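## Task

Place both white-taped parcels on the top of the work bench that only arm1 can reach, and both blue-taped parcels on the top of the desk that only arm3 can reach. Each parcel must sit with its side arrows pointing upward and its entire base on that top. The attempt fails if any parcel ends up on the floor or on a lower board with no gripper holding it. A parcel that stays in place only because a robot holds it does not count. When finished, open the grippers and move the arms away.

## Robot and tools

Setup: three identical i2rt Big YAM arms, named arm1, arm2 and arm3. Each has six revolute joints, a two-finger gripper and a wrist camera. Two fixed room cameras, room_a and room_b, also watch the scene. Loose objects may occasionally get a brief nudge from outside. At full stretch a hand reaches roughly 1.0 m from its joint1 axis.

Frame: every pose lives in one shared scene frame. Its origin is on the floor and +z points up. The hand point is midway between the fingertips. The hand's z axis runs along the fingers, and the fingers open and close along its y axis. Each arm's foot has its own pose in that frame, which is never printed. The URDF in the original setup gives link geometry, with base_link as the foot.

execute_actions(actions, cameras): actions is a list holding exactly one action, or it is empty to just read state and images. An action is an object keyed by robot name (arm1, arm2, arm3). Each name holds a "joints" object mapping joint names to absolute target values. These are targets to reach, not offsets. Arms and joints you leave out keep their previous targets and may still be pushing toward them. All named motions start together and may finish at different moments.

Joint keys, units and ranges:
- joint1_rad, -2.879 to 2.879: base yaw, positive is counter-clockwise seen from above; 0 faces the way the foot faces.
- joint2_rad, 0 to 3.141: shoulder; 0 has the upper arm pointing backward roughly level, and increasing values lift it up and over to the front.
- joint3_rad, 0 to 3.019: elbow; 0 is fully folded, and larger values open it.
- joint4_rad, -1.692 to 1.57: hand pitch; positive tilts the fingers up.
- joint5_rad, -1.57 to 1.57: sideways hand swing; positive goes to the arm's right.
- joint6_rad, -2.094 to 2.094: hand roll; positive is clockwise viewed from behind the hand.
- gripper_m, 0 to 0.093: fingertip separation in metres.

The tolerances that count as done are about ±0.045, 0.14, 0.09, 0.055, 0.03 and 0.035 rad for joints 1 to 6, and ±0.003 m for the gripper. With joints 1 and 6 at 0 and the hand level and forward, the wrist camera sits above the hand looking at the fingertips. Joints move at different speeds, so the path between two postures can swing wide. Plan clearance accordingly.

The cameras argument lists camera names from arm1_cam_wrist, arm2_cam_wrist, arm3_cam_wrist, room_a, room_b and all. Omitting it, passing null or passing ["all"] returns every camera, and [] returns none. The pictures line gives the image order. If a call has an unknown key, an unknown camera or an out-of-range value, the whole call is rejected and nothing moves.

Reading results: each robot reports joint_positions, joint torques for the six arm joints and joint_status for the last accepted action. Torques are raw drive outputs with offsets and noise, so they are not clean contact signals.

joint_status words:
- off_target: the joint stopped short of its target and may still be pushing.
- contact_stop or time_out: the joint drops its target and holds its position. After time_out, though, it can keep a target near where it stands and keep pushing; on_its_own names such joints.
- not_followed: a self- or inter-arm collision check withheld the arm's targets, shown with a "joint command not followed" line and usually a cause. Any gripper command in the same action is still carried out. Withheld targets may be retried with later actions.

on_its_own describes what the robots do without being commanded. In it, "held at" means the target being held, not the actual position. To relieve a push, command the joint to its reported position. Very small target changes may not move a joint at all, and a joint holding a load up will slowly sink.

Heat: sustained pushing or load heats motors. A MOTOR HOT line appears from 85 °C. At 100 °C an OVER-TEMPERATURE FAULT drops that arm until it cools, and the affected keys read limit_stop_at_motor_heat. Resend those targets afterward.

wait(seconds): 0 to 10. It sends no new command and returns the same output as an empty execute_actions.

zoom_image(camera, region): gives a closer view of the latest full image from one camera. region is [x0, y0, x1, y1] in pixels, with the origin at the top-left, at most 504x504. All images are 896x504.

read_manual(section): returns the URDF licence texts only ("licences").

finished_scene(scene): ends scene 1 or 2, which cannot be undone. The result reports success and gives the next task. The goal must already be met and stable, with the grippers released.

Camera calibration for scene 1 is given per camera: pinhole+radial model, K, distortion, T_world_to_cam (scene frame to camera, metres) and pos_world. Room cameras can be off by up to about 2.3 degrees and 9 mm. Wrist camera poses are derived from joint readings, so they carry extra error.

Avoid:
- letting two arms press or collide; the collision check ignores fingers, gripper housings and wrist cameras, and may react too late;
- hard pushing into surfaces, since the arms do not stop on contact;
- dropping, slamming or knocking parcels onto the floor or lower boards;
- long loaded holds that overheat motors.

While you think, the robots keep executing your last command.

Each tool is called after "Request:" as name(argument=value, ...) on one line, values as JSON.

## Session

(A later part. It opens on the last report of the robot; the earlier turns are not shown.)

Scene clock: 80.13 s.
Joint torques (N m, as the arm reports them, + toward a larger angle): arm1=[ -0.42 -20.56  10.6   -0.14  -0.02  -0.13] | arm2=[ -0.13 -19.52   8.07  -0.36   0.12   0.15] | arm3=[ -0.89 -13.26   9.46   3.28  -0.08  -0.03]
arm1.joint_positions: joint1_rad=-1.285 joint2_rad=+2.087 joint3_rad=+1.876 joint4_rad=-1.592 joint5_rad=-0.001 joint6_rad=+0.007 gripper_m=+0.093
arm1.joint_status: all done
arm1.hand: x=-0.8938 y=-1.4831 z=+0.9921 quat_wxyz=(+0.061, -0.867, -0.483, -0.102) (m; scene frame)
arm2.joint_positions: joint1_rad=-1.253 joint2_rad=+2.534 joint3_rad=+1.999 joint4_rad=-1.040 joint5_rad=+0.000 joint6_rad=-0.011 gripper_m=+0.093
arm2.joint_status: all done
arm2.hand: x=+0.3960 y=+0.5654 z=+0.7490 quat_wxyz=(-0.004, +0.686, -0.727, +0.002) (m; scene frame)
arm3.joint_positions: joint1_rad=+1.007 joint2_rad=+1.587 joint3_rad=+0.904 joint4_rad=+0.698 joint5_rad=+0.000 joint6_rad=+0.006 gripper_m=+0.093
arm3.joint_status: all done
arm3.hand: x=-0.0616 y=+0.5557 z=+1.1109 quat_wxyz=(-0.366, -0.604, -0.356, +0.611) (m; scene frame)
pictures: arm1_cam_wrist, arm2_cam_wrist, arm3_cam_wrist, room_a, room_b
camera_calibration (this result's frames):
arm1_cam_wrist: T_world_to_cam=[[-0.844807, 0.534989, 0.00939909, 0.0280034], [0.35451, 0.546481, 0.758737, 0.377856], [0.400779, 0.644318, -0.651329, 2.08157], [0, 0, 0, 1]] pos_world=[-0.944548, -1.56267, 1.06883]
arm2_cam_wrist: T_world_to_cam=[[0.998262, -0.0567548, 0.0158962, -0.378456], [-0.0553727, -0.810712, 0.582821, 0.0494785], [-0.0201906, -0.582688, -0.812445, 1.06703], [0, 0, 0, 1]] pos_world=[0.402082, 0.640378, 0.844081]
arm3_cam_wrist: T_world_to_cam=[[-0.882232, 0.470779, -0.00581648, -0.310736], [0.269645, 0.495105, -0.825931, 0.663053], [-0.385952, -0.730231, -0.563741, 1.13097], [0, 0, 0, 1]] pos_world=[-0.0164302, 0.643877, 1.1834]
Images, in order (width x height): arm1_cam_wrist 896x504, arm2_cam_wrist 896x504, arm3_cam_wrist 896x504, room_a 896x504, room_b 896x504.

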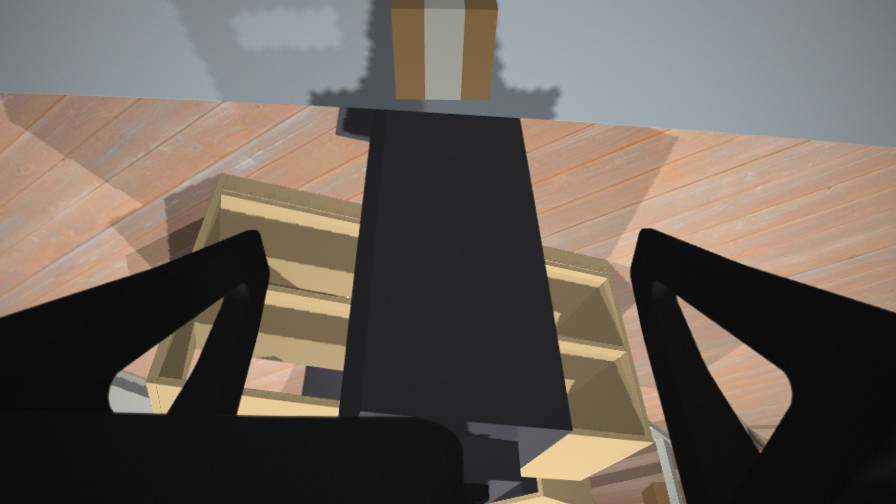

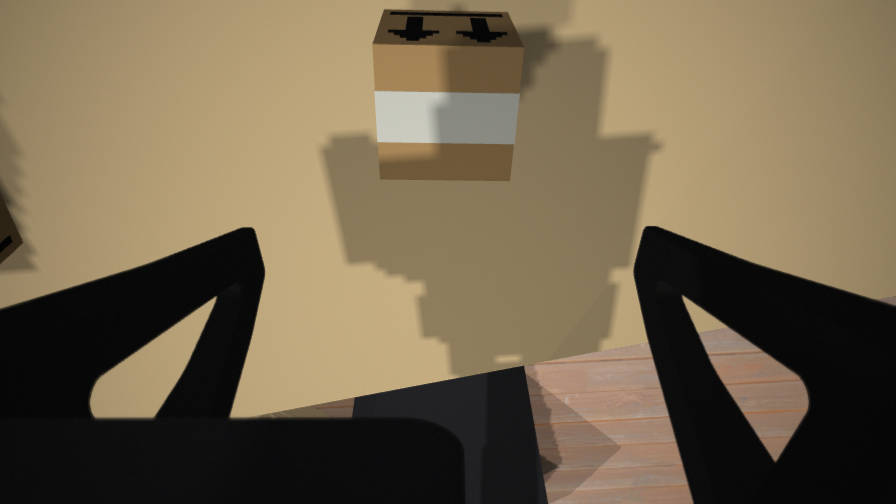

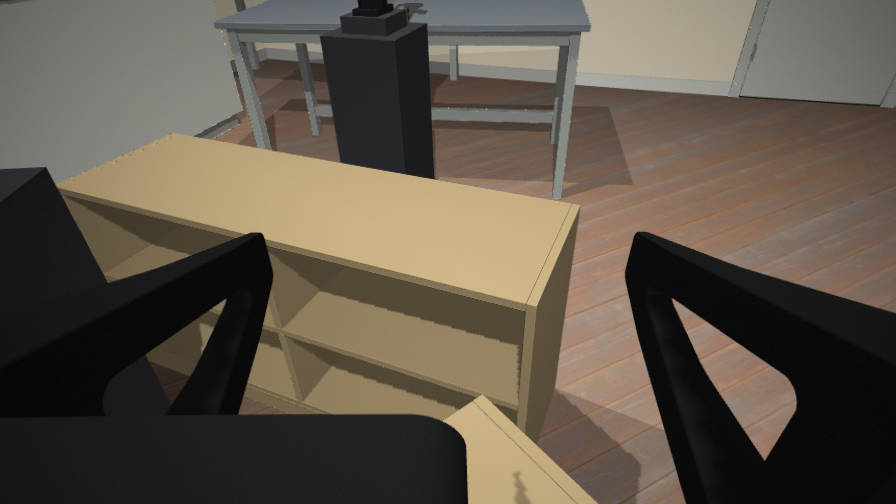

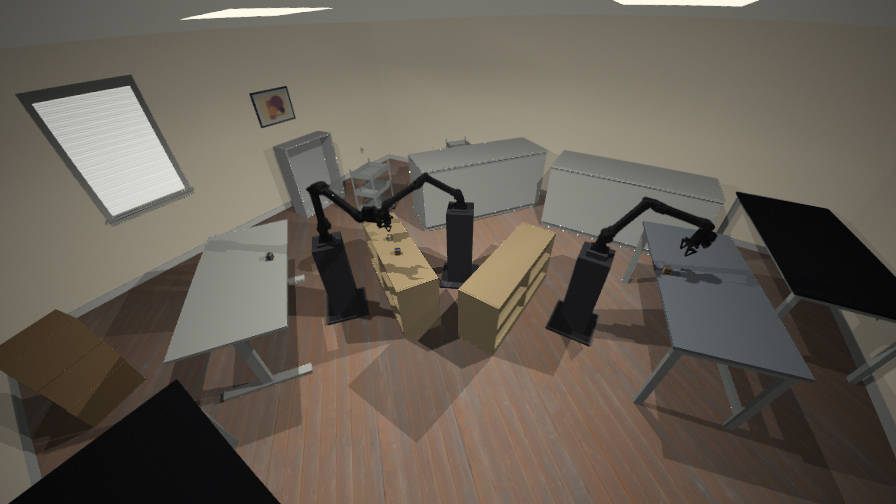

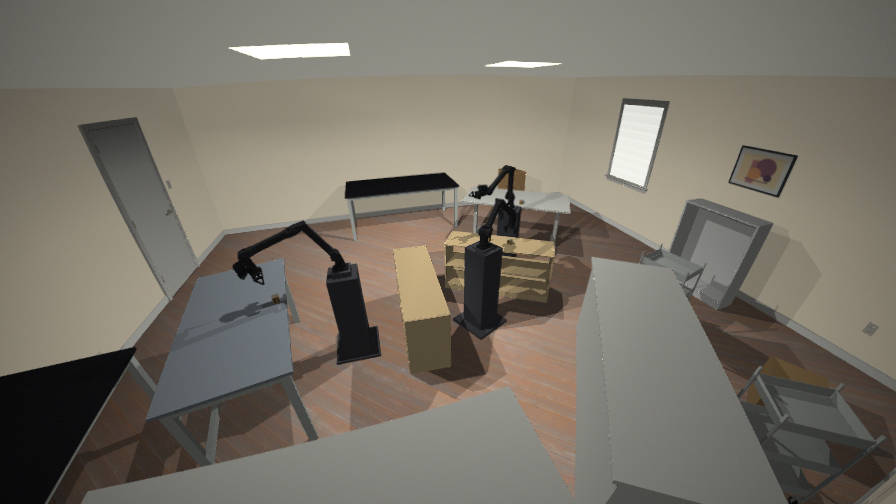

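Request:
execute_actions(actions=[{"arm1":{"joints":{"joint2_rad":2.39}},"arm2":{"joints":{"joint2_rad":2.75,"joint3_rad":2.13,"joint4_rad":-0.94}},"arm3":{"joints":{"joint1_rad":1.354}}}], cameras=["arm1_cam_wrist","arm2_cam_wrist","arm3_cam_wrist"])

Scene clock: 81.77 s.
Joint torques (N m, as the arm reports them, + toward a larger angle): arm1=[ -0.41 -23.78   7.85  -0.51  -0.01  -0.12] | arm2=[ -0.16 -21.5    7.84   0.22   0.21   0.13] | arm3=[ -1.12 -13.27   9.45   3.27  -0.01  -0.02]
arm1.joint_positions: joint1_rad=-1.285 joint2_rad=+2.401 joint3_rad=+1.892 joint4_rad=-1.595 joint5_rad=-0.001 joint6_rad=+0.007 gripper_m=+0.093
arm1.joint_status: all done
arm1.hand: x=-0.8793 y=-1.4573 z=+0.8235 quat_wxyz=(+0.133, -0.842, -0.469, -0.230) (m; scene frame)
arm2.joint_positions: joint1_rad=-1.254 joint2_rad=+2.758 joint3_rad=+2.105 joint4_rad=-0.947 joint5_rad=-0.002 joint6_rad=-0.010 gripper_m=+0.093
arm2.joint_status: all done
arm2.hand: x=+0.3972 y=+0.5620 z=+0.6300 quat_wxyz=(+0.005, +0.685, -0.728, +0.009) (m; scene frame)
arm3.joint_positions: joint1_rad=+1.357 joint2_rad=+1.587 joint3_rad=+0.904 joint4_rad=+0.698 joint5_rad=-0.002 joint6_rad=+0.006 gripper_m=+0.093
arm3.joint_status: all done
arm3.hand: x=+0.1493 y=+0.4849 z=+1.1112 quat_wxyz=(-0.468, -0.532, -0.457, +0.538) (m; scene frame)
pictures: arm1_cam_wrist, arm2_cam_wrist, arm3_cam_wrist
camera_calibration (this result's frames):
arm1_cam_wrist: T_world_to_cam=[[-0.845719, 0.533429, 0.0146008, 0.0206782], [0.223581, 0.329365, 0.91735, -0.0756513], [0.484532, 0.779084, -0.397815, 2.01064], [0, 0, 0, 1]] pos_world=[-0.939817, -1.55257, 0.868959]
arm2_cam_wrist: T_world_to_cam=[[0.998148, -0.0592728, 0.0137073, -0.375104], [-0.0555546, -0.796209, 0.602466, 0.0957288], [-0.024796, -0.602112, -0.798027, 0.972061], [0, 0, 0, 1]] pos_world=[0.403831, 0.639276, 0.723199]
arm3_cam_wrist: T_world_to_cam=[[-0.990468, 0.137645, -0.00527904, 0.0858235], [0.0818732, 0.557458, -0.826158, 0.639473], [-0.110774, -0.818715, -0.563413, 1.16231], [0, 0, 0, 1]] pos_world=[0.161404, 0.583311, 1.18362]
Images, in order (width x height): arm1_cam_wrist 896x504, arm2_cam_wrist 896x504, arm3_cam_wrist 896x504.

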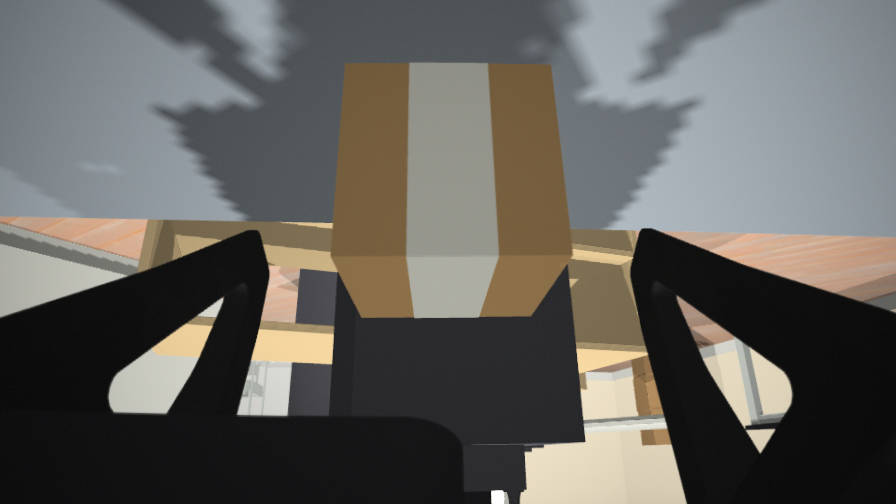

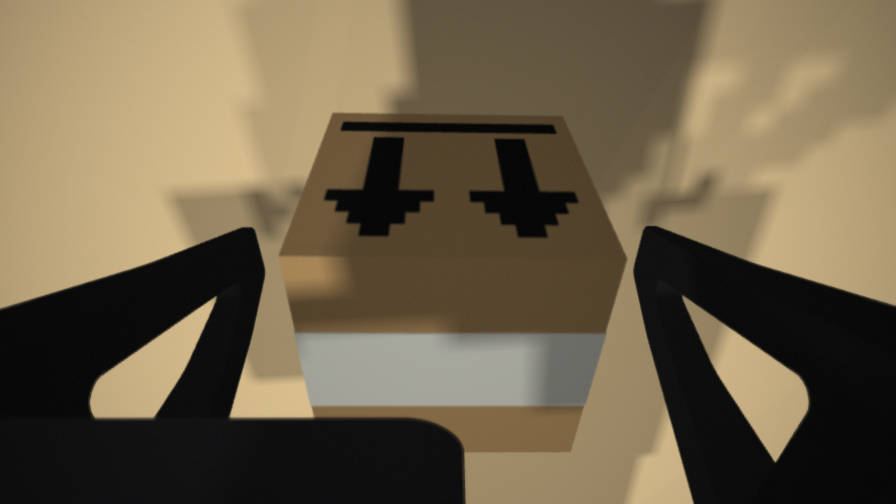

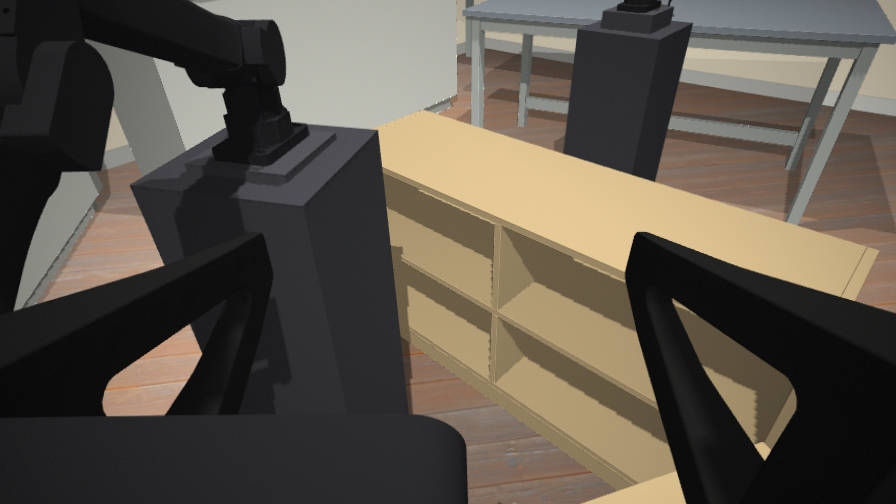

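Request:
execute_actions(actions=[{"arm1":{"joints":{"joint2_rad":2.455}},"arm2":{"joints":{"joint2_rad":2.758,"gripper_m":0.04}},"arm3":{"joints":{"joint2_rad":2.21,"joint3_rad":0.925}}}], cameras=["arm1_cam_wrist","arm2_cam_wrist","arm3_cam_wrist"])

Scene clock: 83.23 s.
Joint torques (N m, as the arm reports them, + toward a larger angle): arm1=[ -0.44 -19.48   7.78  -0.55  -0.02  -0.13] | arm2=[ -0.07 -21.22   7.78   0.22   0.2    0.13] | arm3=[ -0.48 -16.94   5.61   2.67   0.    -0.02]
arm1.joint_positions: joint1_rad=-1.285 joint2_rad=+2.414 joint3_rad=+1.892 joint4_rad=-1.595 joint5_rad=-0.001 joint6_rad=+0.007 gripper_m=+0.093
arm1.joint_status: all done
arm1.hand: x=-0.8779 y=-1.4549 z=+0.8162 quat_wxyz=(+0.136, -0.841, -0.468, -0.235) (m; scene frame)
arm2.joint_positions: joint1_rad=-1.254 joint2_rad=+2.758 joint3_rad=+2.105 joint4_rad=-0.947 joint5_rad=-0.002 joint6_rad=-0.010 gripper_m=+0.050
arm2.joint_status: gripper_m off_target (ended at +0.050, target +0.040); the others done
arm2.hand: x=+0.3972 y=+0.5620 z=+0.6300 quat_wxyz=(+0.005, +0.685, -0.728, +0.009) (m; scene frame)
arm3.joint_positions: joint1_rad=+1.357 joint2_rad=+2.202 joint3_rad=+0.906 joint4_rad=+0.711 joint5_rad=-0.002 joint6_rad=+0.006 gripper_m=+0.093
arm3.joint_status: all done
arm3.hand: x=+0.1540 y=+0.5135 z=+0.7333 quat_wxyz=(-0.311, -0.669, -0.573, +0.357) (m; scene frame)
pictures: arm1_cam_wrist, arm2_cam_wrist, arm3_cam_wrist
camera_calibration (this result's frames):
arm1_cam_wrist: T_world_to_cam=[[-0.845779, 0.533327, 0.0148238, 0.0203118], [0.217043, 0.318551, 0.922723, -0.0958943], [0.487391, 0.783637, -0.385179, 2.00406], [0, 0, 0, 1]] pos_world=[-0.938766, -1.55074, 0.860103]
arm2_cam_wrist: T_world_to_cam=[[0.998148, -0.0592728, 0.0137073, -0.375104], [-0.0555546, -0.796209, 0.602466, 0.0957288], [-0.024796, -0.602112, -0.798027, 0.972061], [0, 0, 0, 1]] pos_world=[0.403831, 0.639276, 0.723199]
arm3_cam_wrist: T_world_to_cam=[[-0.989849, 0.141749, -0.0102982, 0.0860088], [0.135741, 0.921448, -0.364017, -0.223132], [-0.04211, -0.36172, -0.931335, 0.99793], [0, 0, 0, 1]] pos_world=[0.157447, 0.554384, 0.849069]
Images, in order (width x height): arm1_cam_wrist 896x504, arm2_cam_wrist 896x504, arm3_cam_wrist 896x504.

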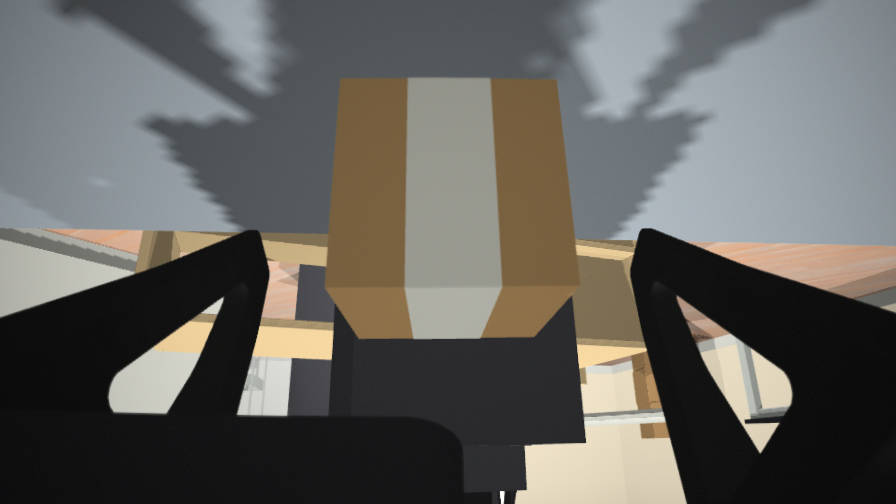

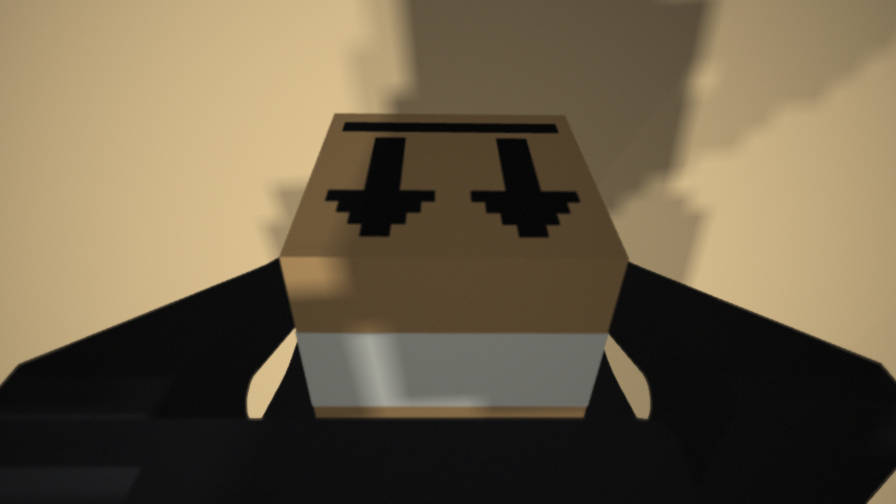

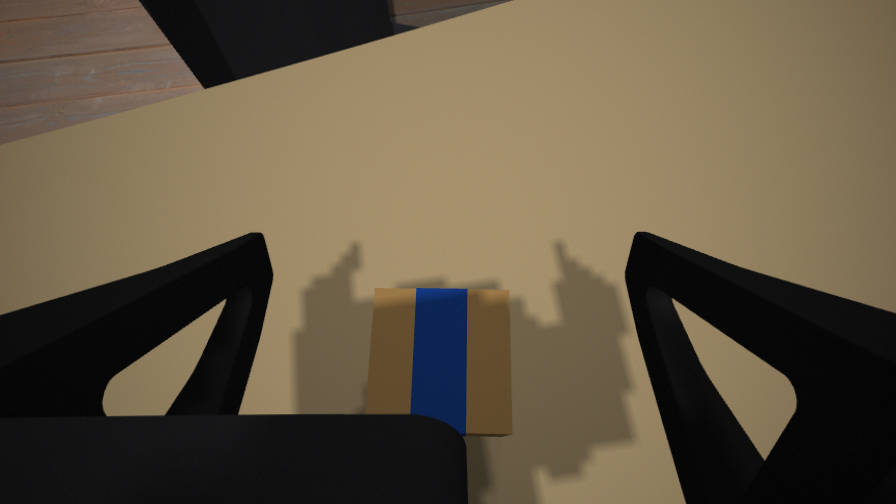

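Request:
execute_actions(actions=[{"arm1":{"joints":{"joint2_rad":2.48,"joint4_rad":-1.63}},"arm2":{"joints":{"joint2_rad":1.7,"joint4_rad":-1.65}},"arm3":{"joints":{"joint2_rad":2.425,"joint3_rad":0.992,"joint4_rad":0.84}}}], cameras=["arm1_cam_wrist","arm3_cam_wrist","room_a"])

Scene clock: 85.90 s.
Joint torques (N m, as the arm reports them, + toward a larger angle): arm1=[ -0.54 -20.02   7.64  -0.84  -0.03  -0.12] | arm2=[ -0.04 -13.33   7.8    0.34   0.2    0.13] | arm3=[ -0.53 -18.04   3.51   2.9   -0.01  -0.02]
arm1.joint_positions: joint1_rad=-1.285 joint2_rad=+2.444 joint3_rad=+1.892 joint4_rad=-1.620 joint5_rad=-0.001 joint6_rad=+0.007 gripper_m=+0.093
arm1.joint_status: all done
arm1.hand: x=-0.8722 y=-1.4454 z=+0.8041 quat_wxyz=(+0.149, -0.834, -0.464, -0.258) (m; scene frame)
arm2.joint_positions: joint1_rad=-1.254 joint2_rad=+1.706 joint3_rad=+2.126 joint4_rad=-1.642 joint5_rad=-0.002 joint6_rad=-0.010 gripper_m=+0.050
arm2.joint_status: all done
arm2.hand: x=+0.3828 y=+0.4354 z=+1.3187 quat_wxyz=(-0.133, +0.675, -0.716, -0.118) (m; scene frame)
arm3.joint_positions: joint1_rad=+1.357 joint2_rad=+2.419 joint3_rad=+0.985 joint4_rad=+0.828 joint5_rad=-0.002 joint6_rad=+0.006 gripper_m=+0.093
arm3.joint_status: all done
arm3.hand: x=+0.1547 y=+0.5173 z=+0.6519 quat_wxyz=(-0.305, -0.672, -0.576, +0.350) (m; scene frame)
pictures: arm1_cam_wrist, arm3_cam_wrist, room_a
camera_calibration (this result's frames):
arm1_cam_wrist: T_world_to_cam=[[-0.846033, 0.5329, 0.0156806, 0.0187117], [0.191073, 0.275626, 0.942084, -0.189249], [0.497714, 0.80003, -0.335011, 1.98147], [0, 0, 0, 1]] pos_world=[-0.934214, -1.54304, 0.841809]
arm3_cam_wrist: T_world_to_cam=[[-0.989819, 0.141949, -0.0104274, 0.0852577], [0.136856, 0.929061, -0.34368, -0.273715], [-0.0390975, -0.341608, -0.939029, 0.917669], [0, 0, 0, 1]] pos_world=[0.157728, 0.55568, 0.768536]
Images, in order (width x height): arm1_cam_wrist 896x504, arm3_cam_wrist 896x504, room_a 896x504.

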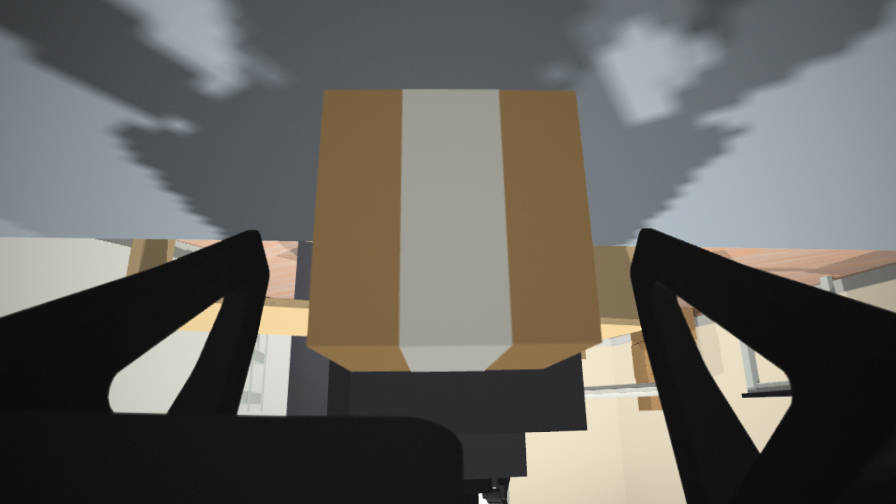

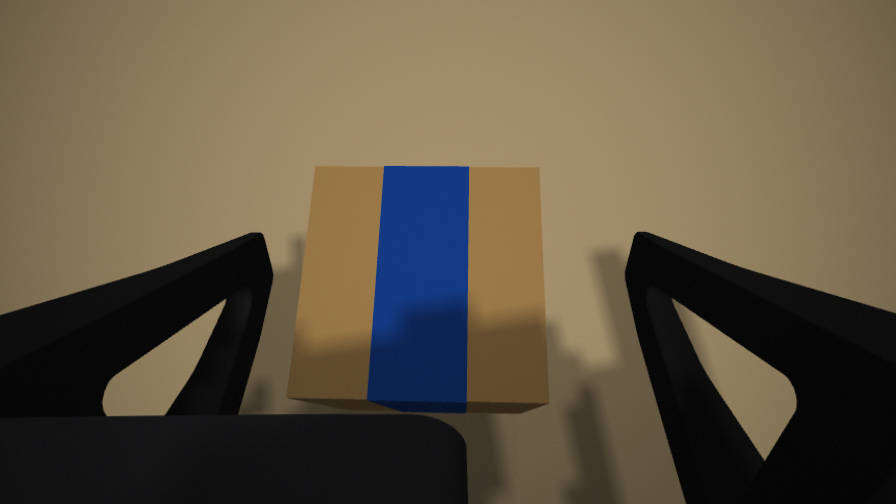

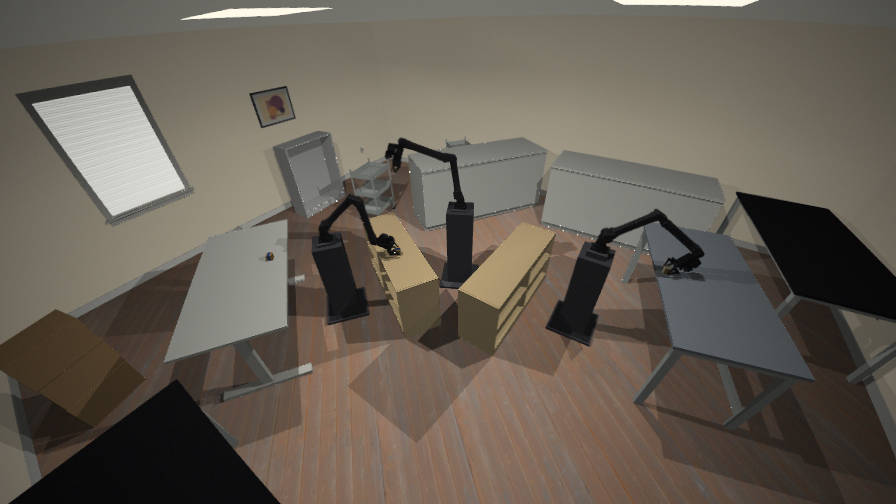

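Request:
execute_actions(actions=[{"arm1":{"joints":{"joint2_rad":2.444,"gripper_m":0.04}},"arm2":{"joints":{"joint1_rad":1.133,"joint3_rad":1.72,"joint4_rad":-0.86}},"arm3":{"joints":{"joint2_rad":2.475,"joint3_rad":0.965}}}], cameras=["arm1_cam_wrist","arm3_cam_wrist","room_a"])

Scene clock: 89.13 s.
Joint torques (N m, as the arm reports them, + toward a larger angle): arm1=[ -0.53 -22.8    7.58  -0.81  -0.02  -0.13] | arm2=[ -0.14 -15.93   8.75   1.46   0.21   0.12] | arm3=[ -0.54 -15.87   2.4    2.91  -0.01  -0.03]
arm1.joint_positions: joint1_rad=-1.285 joint2_rad=+2.444 joint3_rad=+1.892 joint4_rad=-1.620 joint5_rad=-0.001 joint6_rad=+0.007 gripper_m=+0.049
arm1.joint_status: gripper_m off_target (ended at +0.049, target +0.040); the others done
arm1.hand: x=-0.8722 y=-1.4454 z=+0.8041 quat_wxyz=(+0.149, -0.834, -0.464, -0.258) (m; scene frame)
arm2.joint_positions: joint1_rad=+1.135 joint2_rad=+1.713 joint3_rad=+1.716 joint4_rad=-0.870 joint5_rad=-0.002 joint6_rad=-0.009 gripper_m=+0.050
arm2.joint_status: all done
arm2.hand: x=-0.1578 y=-0.6006 z=+1.1944 quat_wxyz=(+0.123, +0.874, +0.348, -0.316) (m; scene frame)
arm3.joint_positions: joint1_rad=+1.357 joint2_rad=+2.448 joint3_rad=+0.967 joint4_rad=+0.828 joint5_rad=-0.002 joint6_rad=+0.006 gripper_m=+0.093
arm3.joint_status: all done
arm3.hand: x=+0.1576 y=+0.5364 z=+0.6306 quat_wxyz=(-0.291, -0.681, -0.583, +0.334) (m; scene frame)
pictures: arm1_cam_wrist, arm3_cam_wrist, room_a
camera_calibration (this result's frames):
arm1_cam_wrist: T_world_to_cam=[[-0.846033, 0.5329, 0.0156806, 0.0187117], [0.191073, 0.275626, 0.942084, -0.189249], [0.497714, 0.80003, -0.335011, 1.98147], [0, 0, 0, 1]] pos_world=[-0.934214, -1.54304, 0.841809]
arm3_cam_wrist: T_world_to_cam=[[-0.989752, 0.142396, -0.0106951, 0.0850895], [0.139071, 0.944214, -0.298527, -0.336088], [-0.0324107, -0.296955, -0.954341, 0.888952], [0, 0, 0, 1]] pos_world=[0.159769, 0.569201, 0.748942]
Images, in order (width x height): arm1_cam_wrist 896x504, arm3_cam_wrist 896x504, room_a 896x504.

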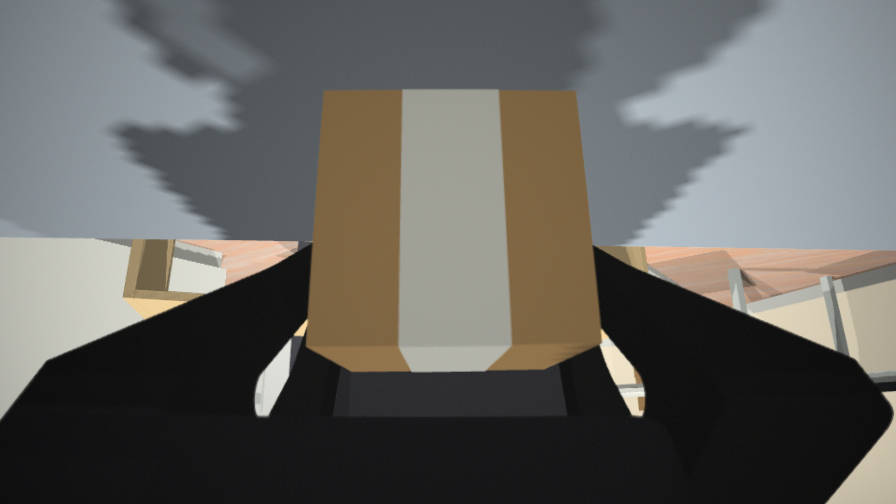

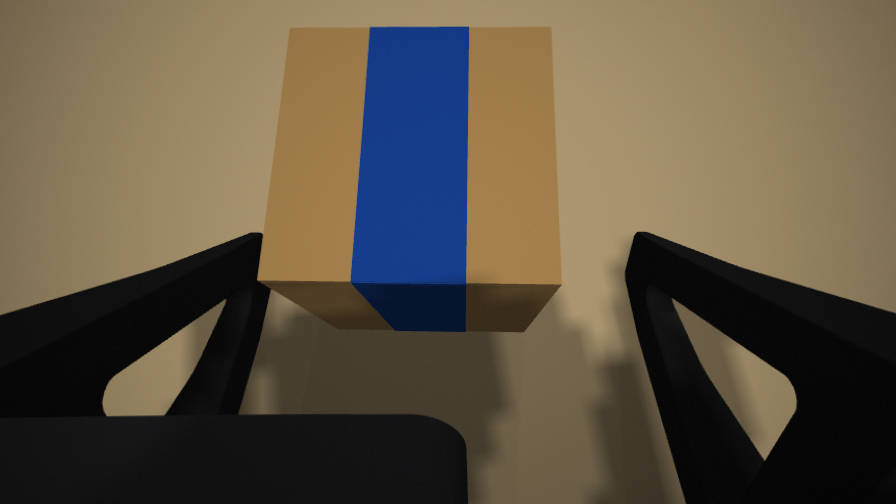

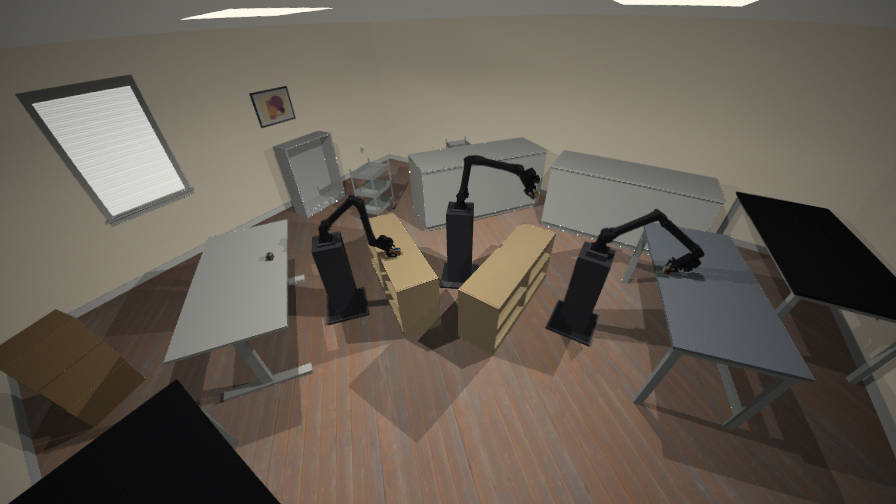

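Request:
execute_actions(actions=[{"arm1":{"joints":{"joint2_rad":2.0,"joint4_rad":0.43}},"arm2":{"joints":{"joint2_rad":2.45}},"arm3":{"joints":{"joint2_rad":2.448,"joint4_rad":0.88}}}], cameras=["arm2_cam_wrist","arm3_cam_wrist","room_a"])

Scene clock: 91.90 s.
Joint torques (N m, as the arm reports them, + toward a larger angle): arm1=[ -0.46 -19.44  10.88   2.45  -0.04  -0.12] | arm2=[ -0.43 -18.86   7.11  -0.02   0.2    0.12] | arm3=[ -0.51 -18.27   2.44   3.1   -0.01  -0.02]
arm1.joint_positions: joint1_rad=-1.285 joint2_rad=+1.973 joint3_rad=+1.898 joint4_rad=+0.414 joint5_rad=-0.001 joint6_rad=+0.007 gripper_m=+0.049
arm1.joint_status: all done
arm1.hand: x=-1.0283 y=-1.7088 z=+1.3894 quat_wxyz=(-0.401, -0.505, -0.285, +0.710) (m; scene frame)
arm2.joint_positions: joint1_rad=+1.135 joint2_rad=+2.454 joint3_rad=+1.694 joint4_rad=-0.863 joint5_rad=-0.002 joint6_rad=-0.009 gripper_m=+0.050
arm2.joint_status: all done
arm2.hand: x=-0.1078 y=-0.5543 z=+0.6952 quat_wxyz=(-0.011, +0.929, +0.370, +0.030) (m; scene frame)
arm3.joint_positions: joint1_rad=+1.357 joint2_rad=+2.448 joint3_rad=+0.967 joint4_rad=+0.864 joint5_rad=-0.002 joint6_rad=+0.006 gripper_m=+0.093
arm3.joint_status: all done
arm3.hand: x=+0.1568 y=+0.5311 z=+0.6378 quat_wxyz=(-0.302, -0.674, -0.578, +0.346) (m; scene frame)
pictures: arm2_cam_wrist, arm3_cam_wrist, room_a
camera_calibration (this result's frames):
arm2_cam_wrist: T_world_to_cam=[[-0.688437, 0.725278, 0.00509405, 0.320967], [0.561382, 0.528393, 0.636908, -0.0836089], [0.459244, 0.441331, -0.770923, 0.95111], [0, 0, 0, 1]] pos_world=[-0.168889, -0.608366, 0.784849]
arm3_cam_wrist: T_world_to_cam=[[-0.989803, 0.142055, -0.0104936, 0.0851907], [0.137417, 0.932892, -0.332911, -0.300695], [-0.0375024, -0.330958, -0.9429, 0.905777], [0, 0, 0, 1]] pos_world=[0.159611, 0.568188, 0.754846]
Images, in order (width x height): arm2_cam_wrist 896x504, arm3_cam_wrist 896x504, room_a 896x504.

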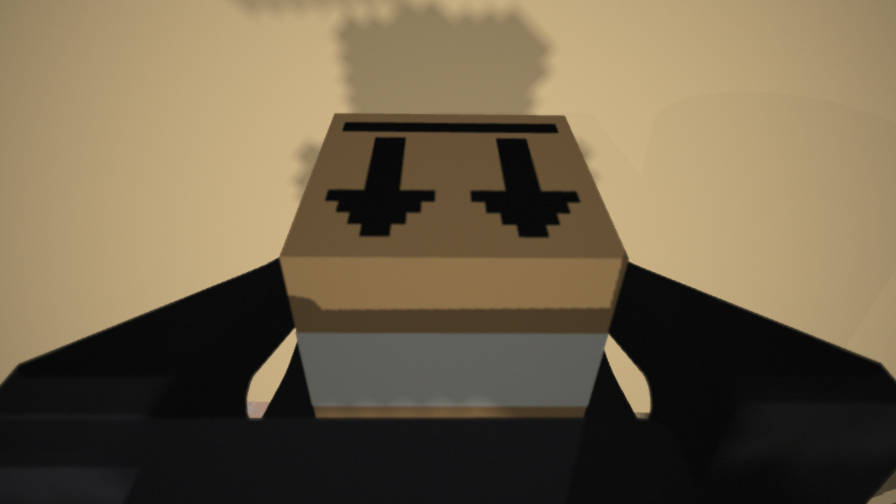

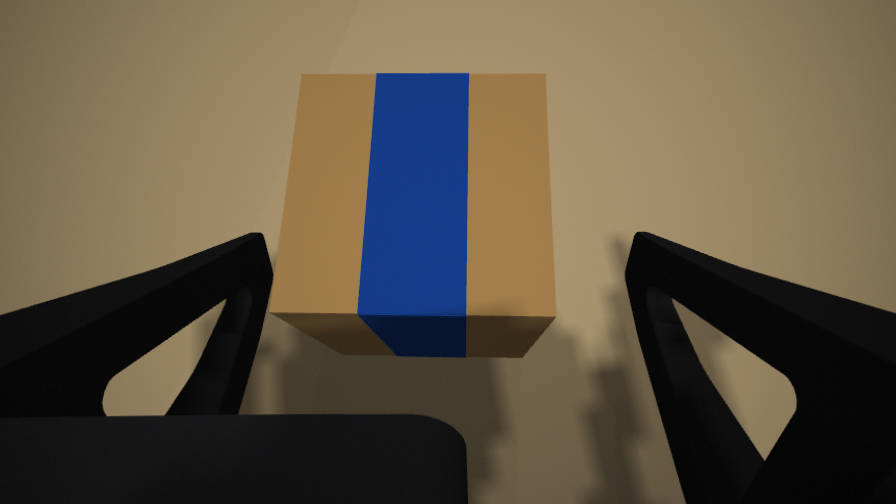

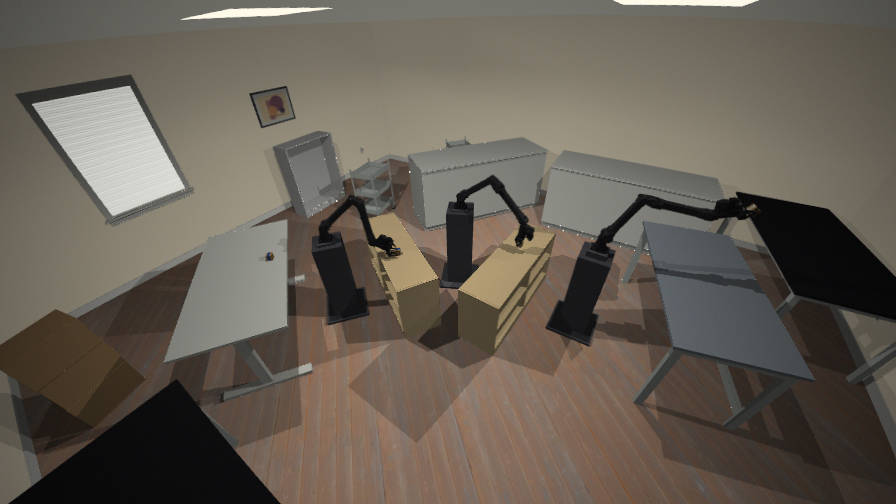

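Request:
execute_actions(actions=[{"arm1":{"joints":{"joint2_rad":2.07,"joint3_rad":0.975,"joint4_rad":0.52}},"arm2":{"joints":{"joint2_rad":2.55,"joint4_rad":-0.715}},"arm3":{"joints":{"gripper_m":0.04}}}], cameras=["arm1_cam_wrist","arm3_cam_wrist","room_b"])

Scene clock: 93.87 s.
Joint torques (N m, as the arm reports them, + toward a larger angle): arm1=[ -0.43 -17.23   5.39   2.29  -0.02  -0.12] | arm2=[ -0.48 -18.76   6.43   0.35   0.2    0.12] | arm3=[ -0.54 -18.36   2.44   3.08  -0.02  -0.02]
arm1.joint_positions: joint1_rad=-1.285 joint2_rad=+2.073 joint3_rad=+0.973 joint4_rad=+0.511 joint5_rad=-0.001 joint6_rad=+0.007 gripper_m=+0.049
arm1.joint_status: all done
arm1.hand: x=-0.9236 y=-1.5303 z=+0.8370 quat_wxyz=(-0.229, -0.771, -0.432, +0.409) (m; scene frame)
arm2.joint_positions: joint1_rad=+1.135 joint2_rad=+2.558 joint3_rad=+1.695 joint4_rad=-0.726 joint5_rad=-0.002 joint6_rad=-0.009 gripper_m=+0.050
arm2.joint_status: all done
arm2.hand: x=-0.1057 y=-0.5523 z=+0.6321 quat_wxyz=(-0.004, +0.929, +0.370, +0.014) (m; scene frame)
arm3.joint_positions: joint1_rad=+1.357 joint2_rad=+2.448 joint3_rad=+0.967 joint4_rad=+0.865 joint5_rad=-0.002 joint6_rad=+0.005 gripper_m=+0.050
arm3.joint_status: gripper_m off_target (ended at +0.050, target +0.040)
arm3.hand: x=+0.1567 y=+0.5310 z=+0.6380 quat_wxyz=(-0.302, -0.674, -0.578, +0.346) (m; scene frame)
pictures: arm1_cam_wrist, arm3_cam_wrist, room_b
camera_calibration (this result's frames):
arm1_cam_wrist: T_world_to_cam=[[-0.849381, 0.527691, -0.00974787, 0.0301691], [0.498233, 0.795597, -0.344659, 1.96933], [-0.174118, -0.297603, -0.938677, 0.291025], [0, 0, 0, 1]] pos_world=[-0.904887, -1.4961, 0.95222]
arm3_cam_wrist: T_world_to_cam=[[-0.989797, 0.142139, -0.00995747, 0.0847384], [0.137289, 0.932654, -0.33363, -0.299936], [-0.0381349, -0.331593, -0.942652, 0.906163], [0, 0, 0, 1]] pos_world=[0.159608, 0.568169, 0.754972]
Images, in order (width x height): arm1_cam_wrist 896x504, arm3_cam_wrist 896x504, room_b 896x504.

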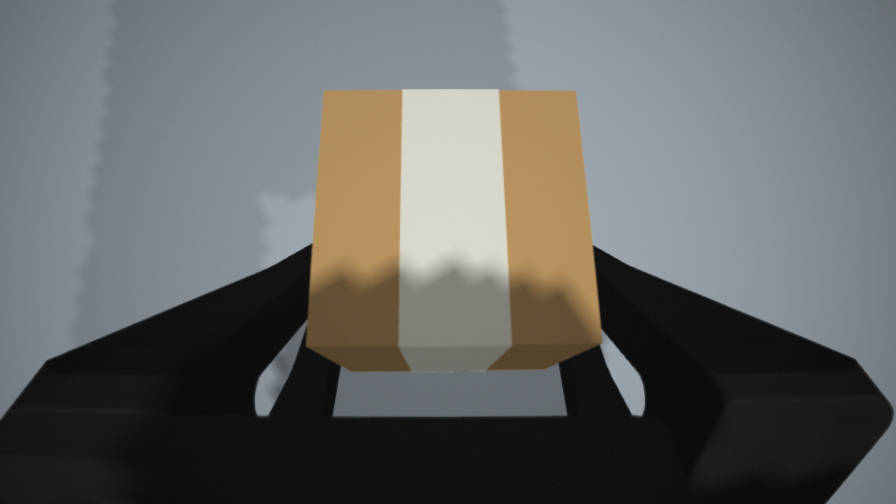

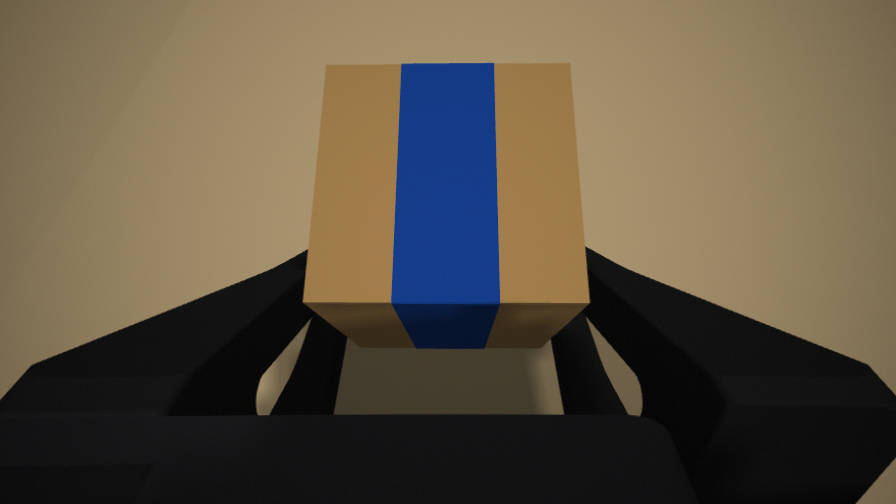

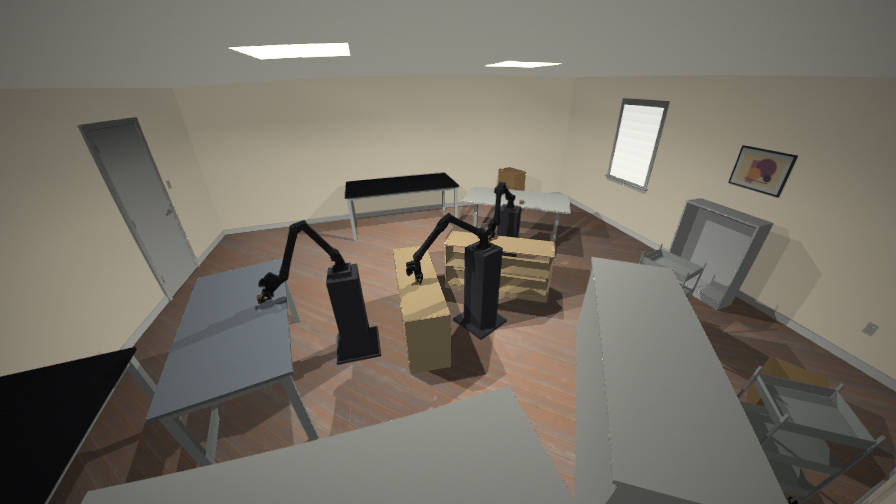

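Request:
execute_actions(actions=[{"arm1":{"joints":{"joint2_rad":2.138,"joint4_rad":0.54}},"arm2":{"joints":{"joint2_rad":2.558,"gripper_m":0.093}},"arm3":{"joints":{"joint2_rad":1.7}}}], cameras=["arm1_cam_wrist","arm2_cam_wrist"])

Scene clock: 96.07 s.
Joint torques (N m, as the arm reports them, + toward a larger angle): arm1=[ -0.46 -15.15   4.69   2.31  -0.02  -0.12] | arm2=[ -0.36 -18.99   6.62   0.37   0.2    0.12] | arm3=[ -0.55 -13.93   9.52   2.68  -0.02  -0.02]
arm1.joint_positions: joint1_rad=-1.285 joint2_rad=+2.115 joint3_rad=+0.973 joint4_rad=+0.528 joint5_rad=-0.001 joint6_rad=+0.007 gripper_m=+0.049
arm1.joint_status: all done
arm1.hand: x=-0.9208 y=-1.5254 z=+0.8150 quat_wxyz=(-0.224, -0.776, -0.434, +0.400) (m; scene frame)
arm2.joint_positions: joint1_rad=+1.135 joint2_rad=+2.558 joint3_rad=+1.695 joint4_rad=-0.726 joint5_rad=-0.002 joint6_rad=-0.009 gripper_m=+0.093
arm2.joint_status: all done
arm2.hand: x=-0.1057 y=-0.5523 z=+0.6321 quat_wxyz=(-0.004, +0.929, +0.370, +0.014) (m; scene frame)
arm3.joint_positions: joint1_rad=+1.357 joint2_rad=+1.686 joint3_rad=+0.953 joint4_rad=+0.877 joint5_rad=-0.002 joint6_rad=+0.005 gripper_m=+0.050
arm3.joint_status: all done
arm3.hand: x=+0.1460 y=+0.4633 z=+1.1188 quat_wxyz=(-0.496, -0.497, -0.426, +0.571) (m; scene frame)
pictures: arm1_cam_wrist, arm2_cam_wrist
camera_calibration (this result's frames):
arm1_cam_wrist: T_world_to_cam=[[-0.849181, 0.528017, -0.00951156, 0.0302582], [0.502577, 0.802473, -0.321643, 1.95227], [-0.1622, -0.277913, -0.946813, 0.319956], [0, 0, 0, 1]] pos_world=[-0.903572, -1.4937, 0.931158]
arm2_cam_wrist: T_world_to_cam=[[-0.688297, 0.725408, 0.00547134, 0.321177], [0.577412, 0.543276, 0.609465, -0.0184163], [0.439138, 0.422652, -0.792794, 0.902042], [0, 0, 0, 1]] pos_world=[-0.164422, -0.604229, 0.7246]
Images, in order (width x height): arm1_cam_wrist 896x504, arm2_cam_wrist 896x504.

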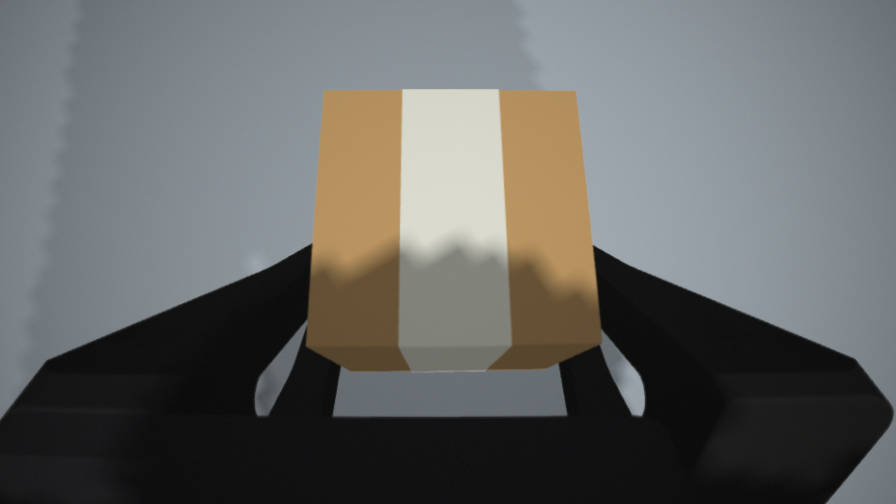

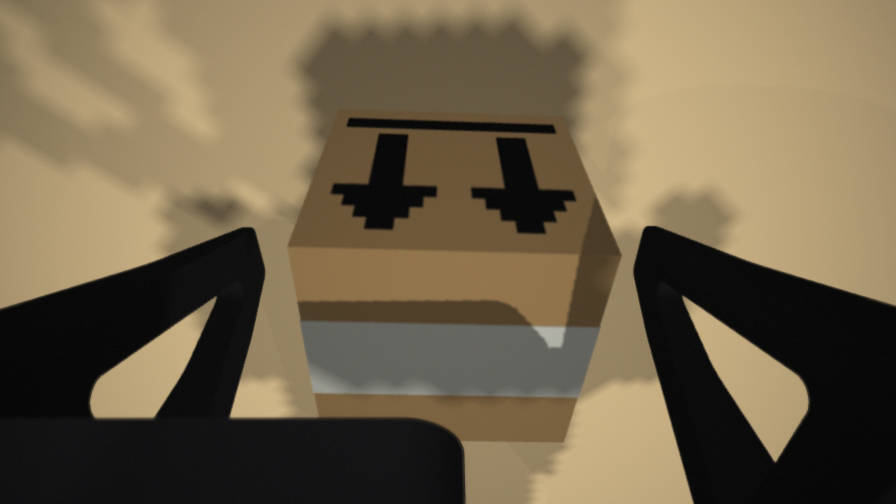

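Request:
execute_actions(actions=[{"arm1":{"joints":{"joint2_rad":2.17,"joint4_rad":0.56}},"arm2":{"joints":{"joint2_rad":1.5,"joint4_rad":-1.65}},"arm3":{"joints":{"joint1_rad":-1.25,"joint3_rad":1.82,"joint4_rad":-1.66}}}], cameras=["arm1_cam_wrist","room_a"])

Scene clock: 98.80 s.
Joint torques (N m, as the arm reports them, + toward a larger angle): arm1=[ -0.35 -15.05   4.65   2.37  -0.02  -0.11] | arm2=[-0.43 -9.88  8.22 -0.08  0.2   0.13] | arm3=[  0.3  -17.04  13.19   0.63  -0.16  -0.01]
arm1.joint_positions: joint1_rad=-1.285 joint2_rad=+2.143 joint3_rad=+0.973 joint4_rad=+0.545 joint5_rad=-0.001 joint6_rad=+0.007 gripper_m=+0.049
arm1.joint_status: all done
arm1.hand: x=-0.9191 y=-1.5224 z=+0.8010 quat_wxyz=(-0.221, -0.778, -0.435, +0.396) (m; scene frame)
arm2.joint_positions: joint1_rad=+1.135 joint2_rad=+1.492 joint3_rad=+1.712 joint4_rad=-1.641 joint5_rad=-0.002 joint6_rad=-0.009 gripper_m=+0.093
arm2.joint_status: all done
arm2.hand: x=-0.0009 y=-0.4549 z=+1.2408 quat_wxyz=(+0.026, +0.927, +0.369, -0.064) (m; scene frame)
arm3.joint_positions: joint1_rad=-1.258 joint2_rad=+1.700 joint3_rad=+1.772 joint4_rad=-1.651 joint5_rad=+0.002 joint6_rad=+0.005 gripper_m=+0.050
arm3.joint_status: all done
arm3.hand: x=+0.0536 y=+1.5968 z=+1.1183 quat_wxyz=(-0.002, -0.826, +0.564, -0.005) (m; scene frame)
pictures: arm1_cam_wrist, room_a
camera_calibration (this result's frames):
arm1_cam_wrist: T_world_to_cam=[[-0.849091, 0.528163, -0.00940143, 0.0302229], [0.504449, 0.80543, -0.311149, 1.94228], [-0.156765, -0.268937, -0.950315, 0.329302], [0, 0, 0, 1]] pos_world=[-0.902498, -1.49177, 0.917564]
Images, in order (width x height): arm1_cam_wrist 896x504, room_a 896x504.

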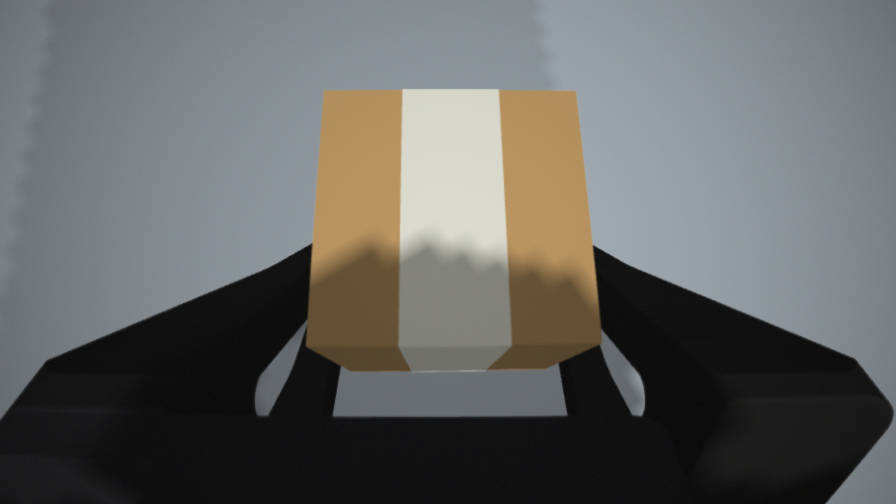

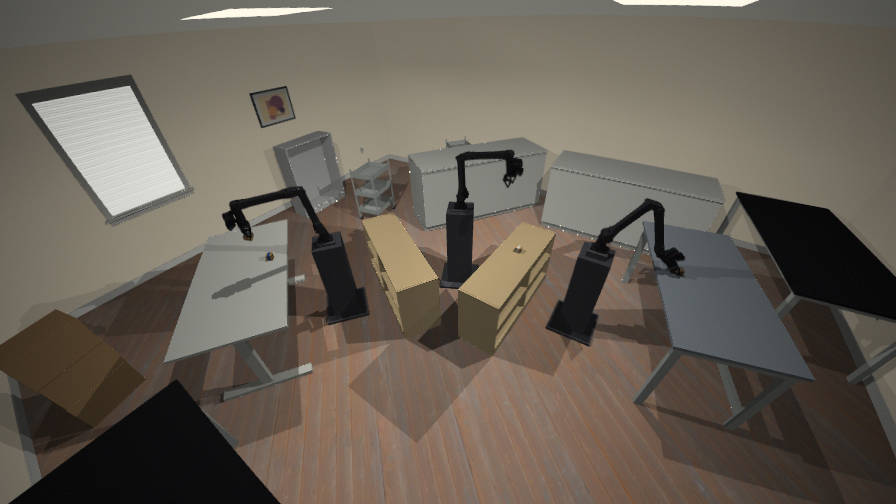

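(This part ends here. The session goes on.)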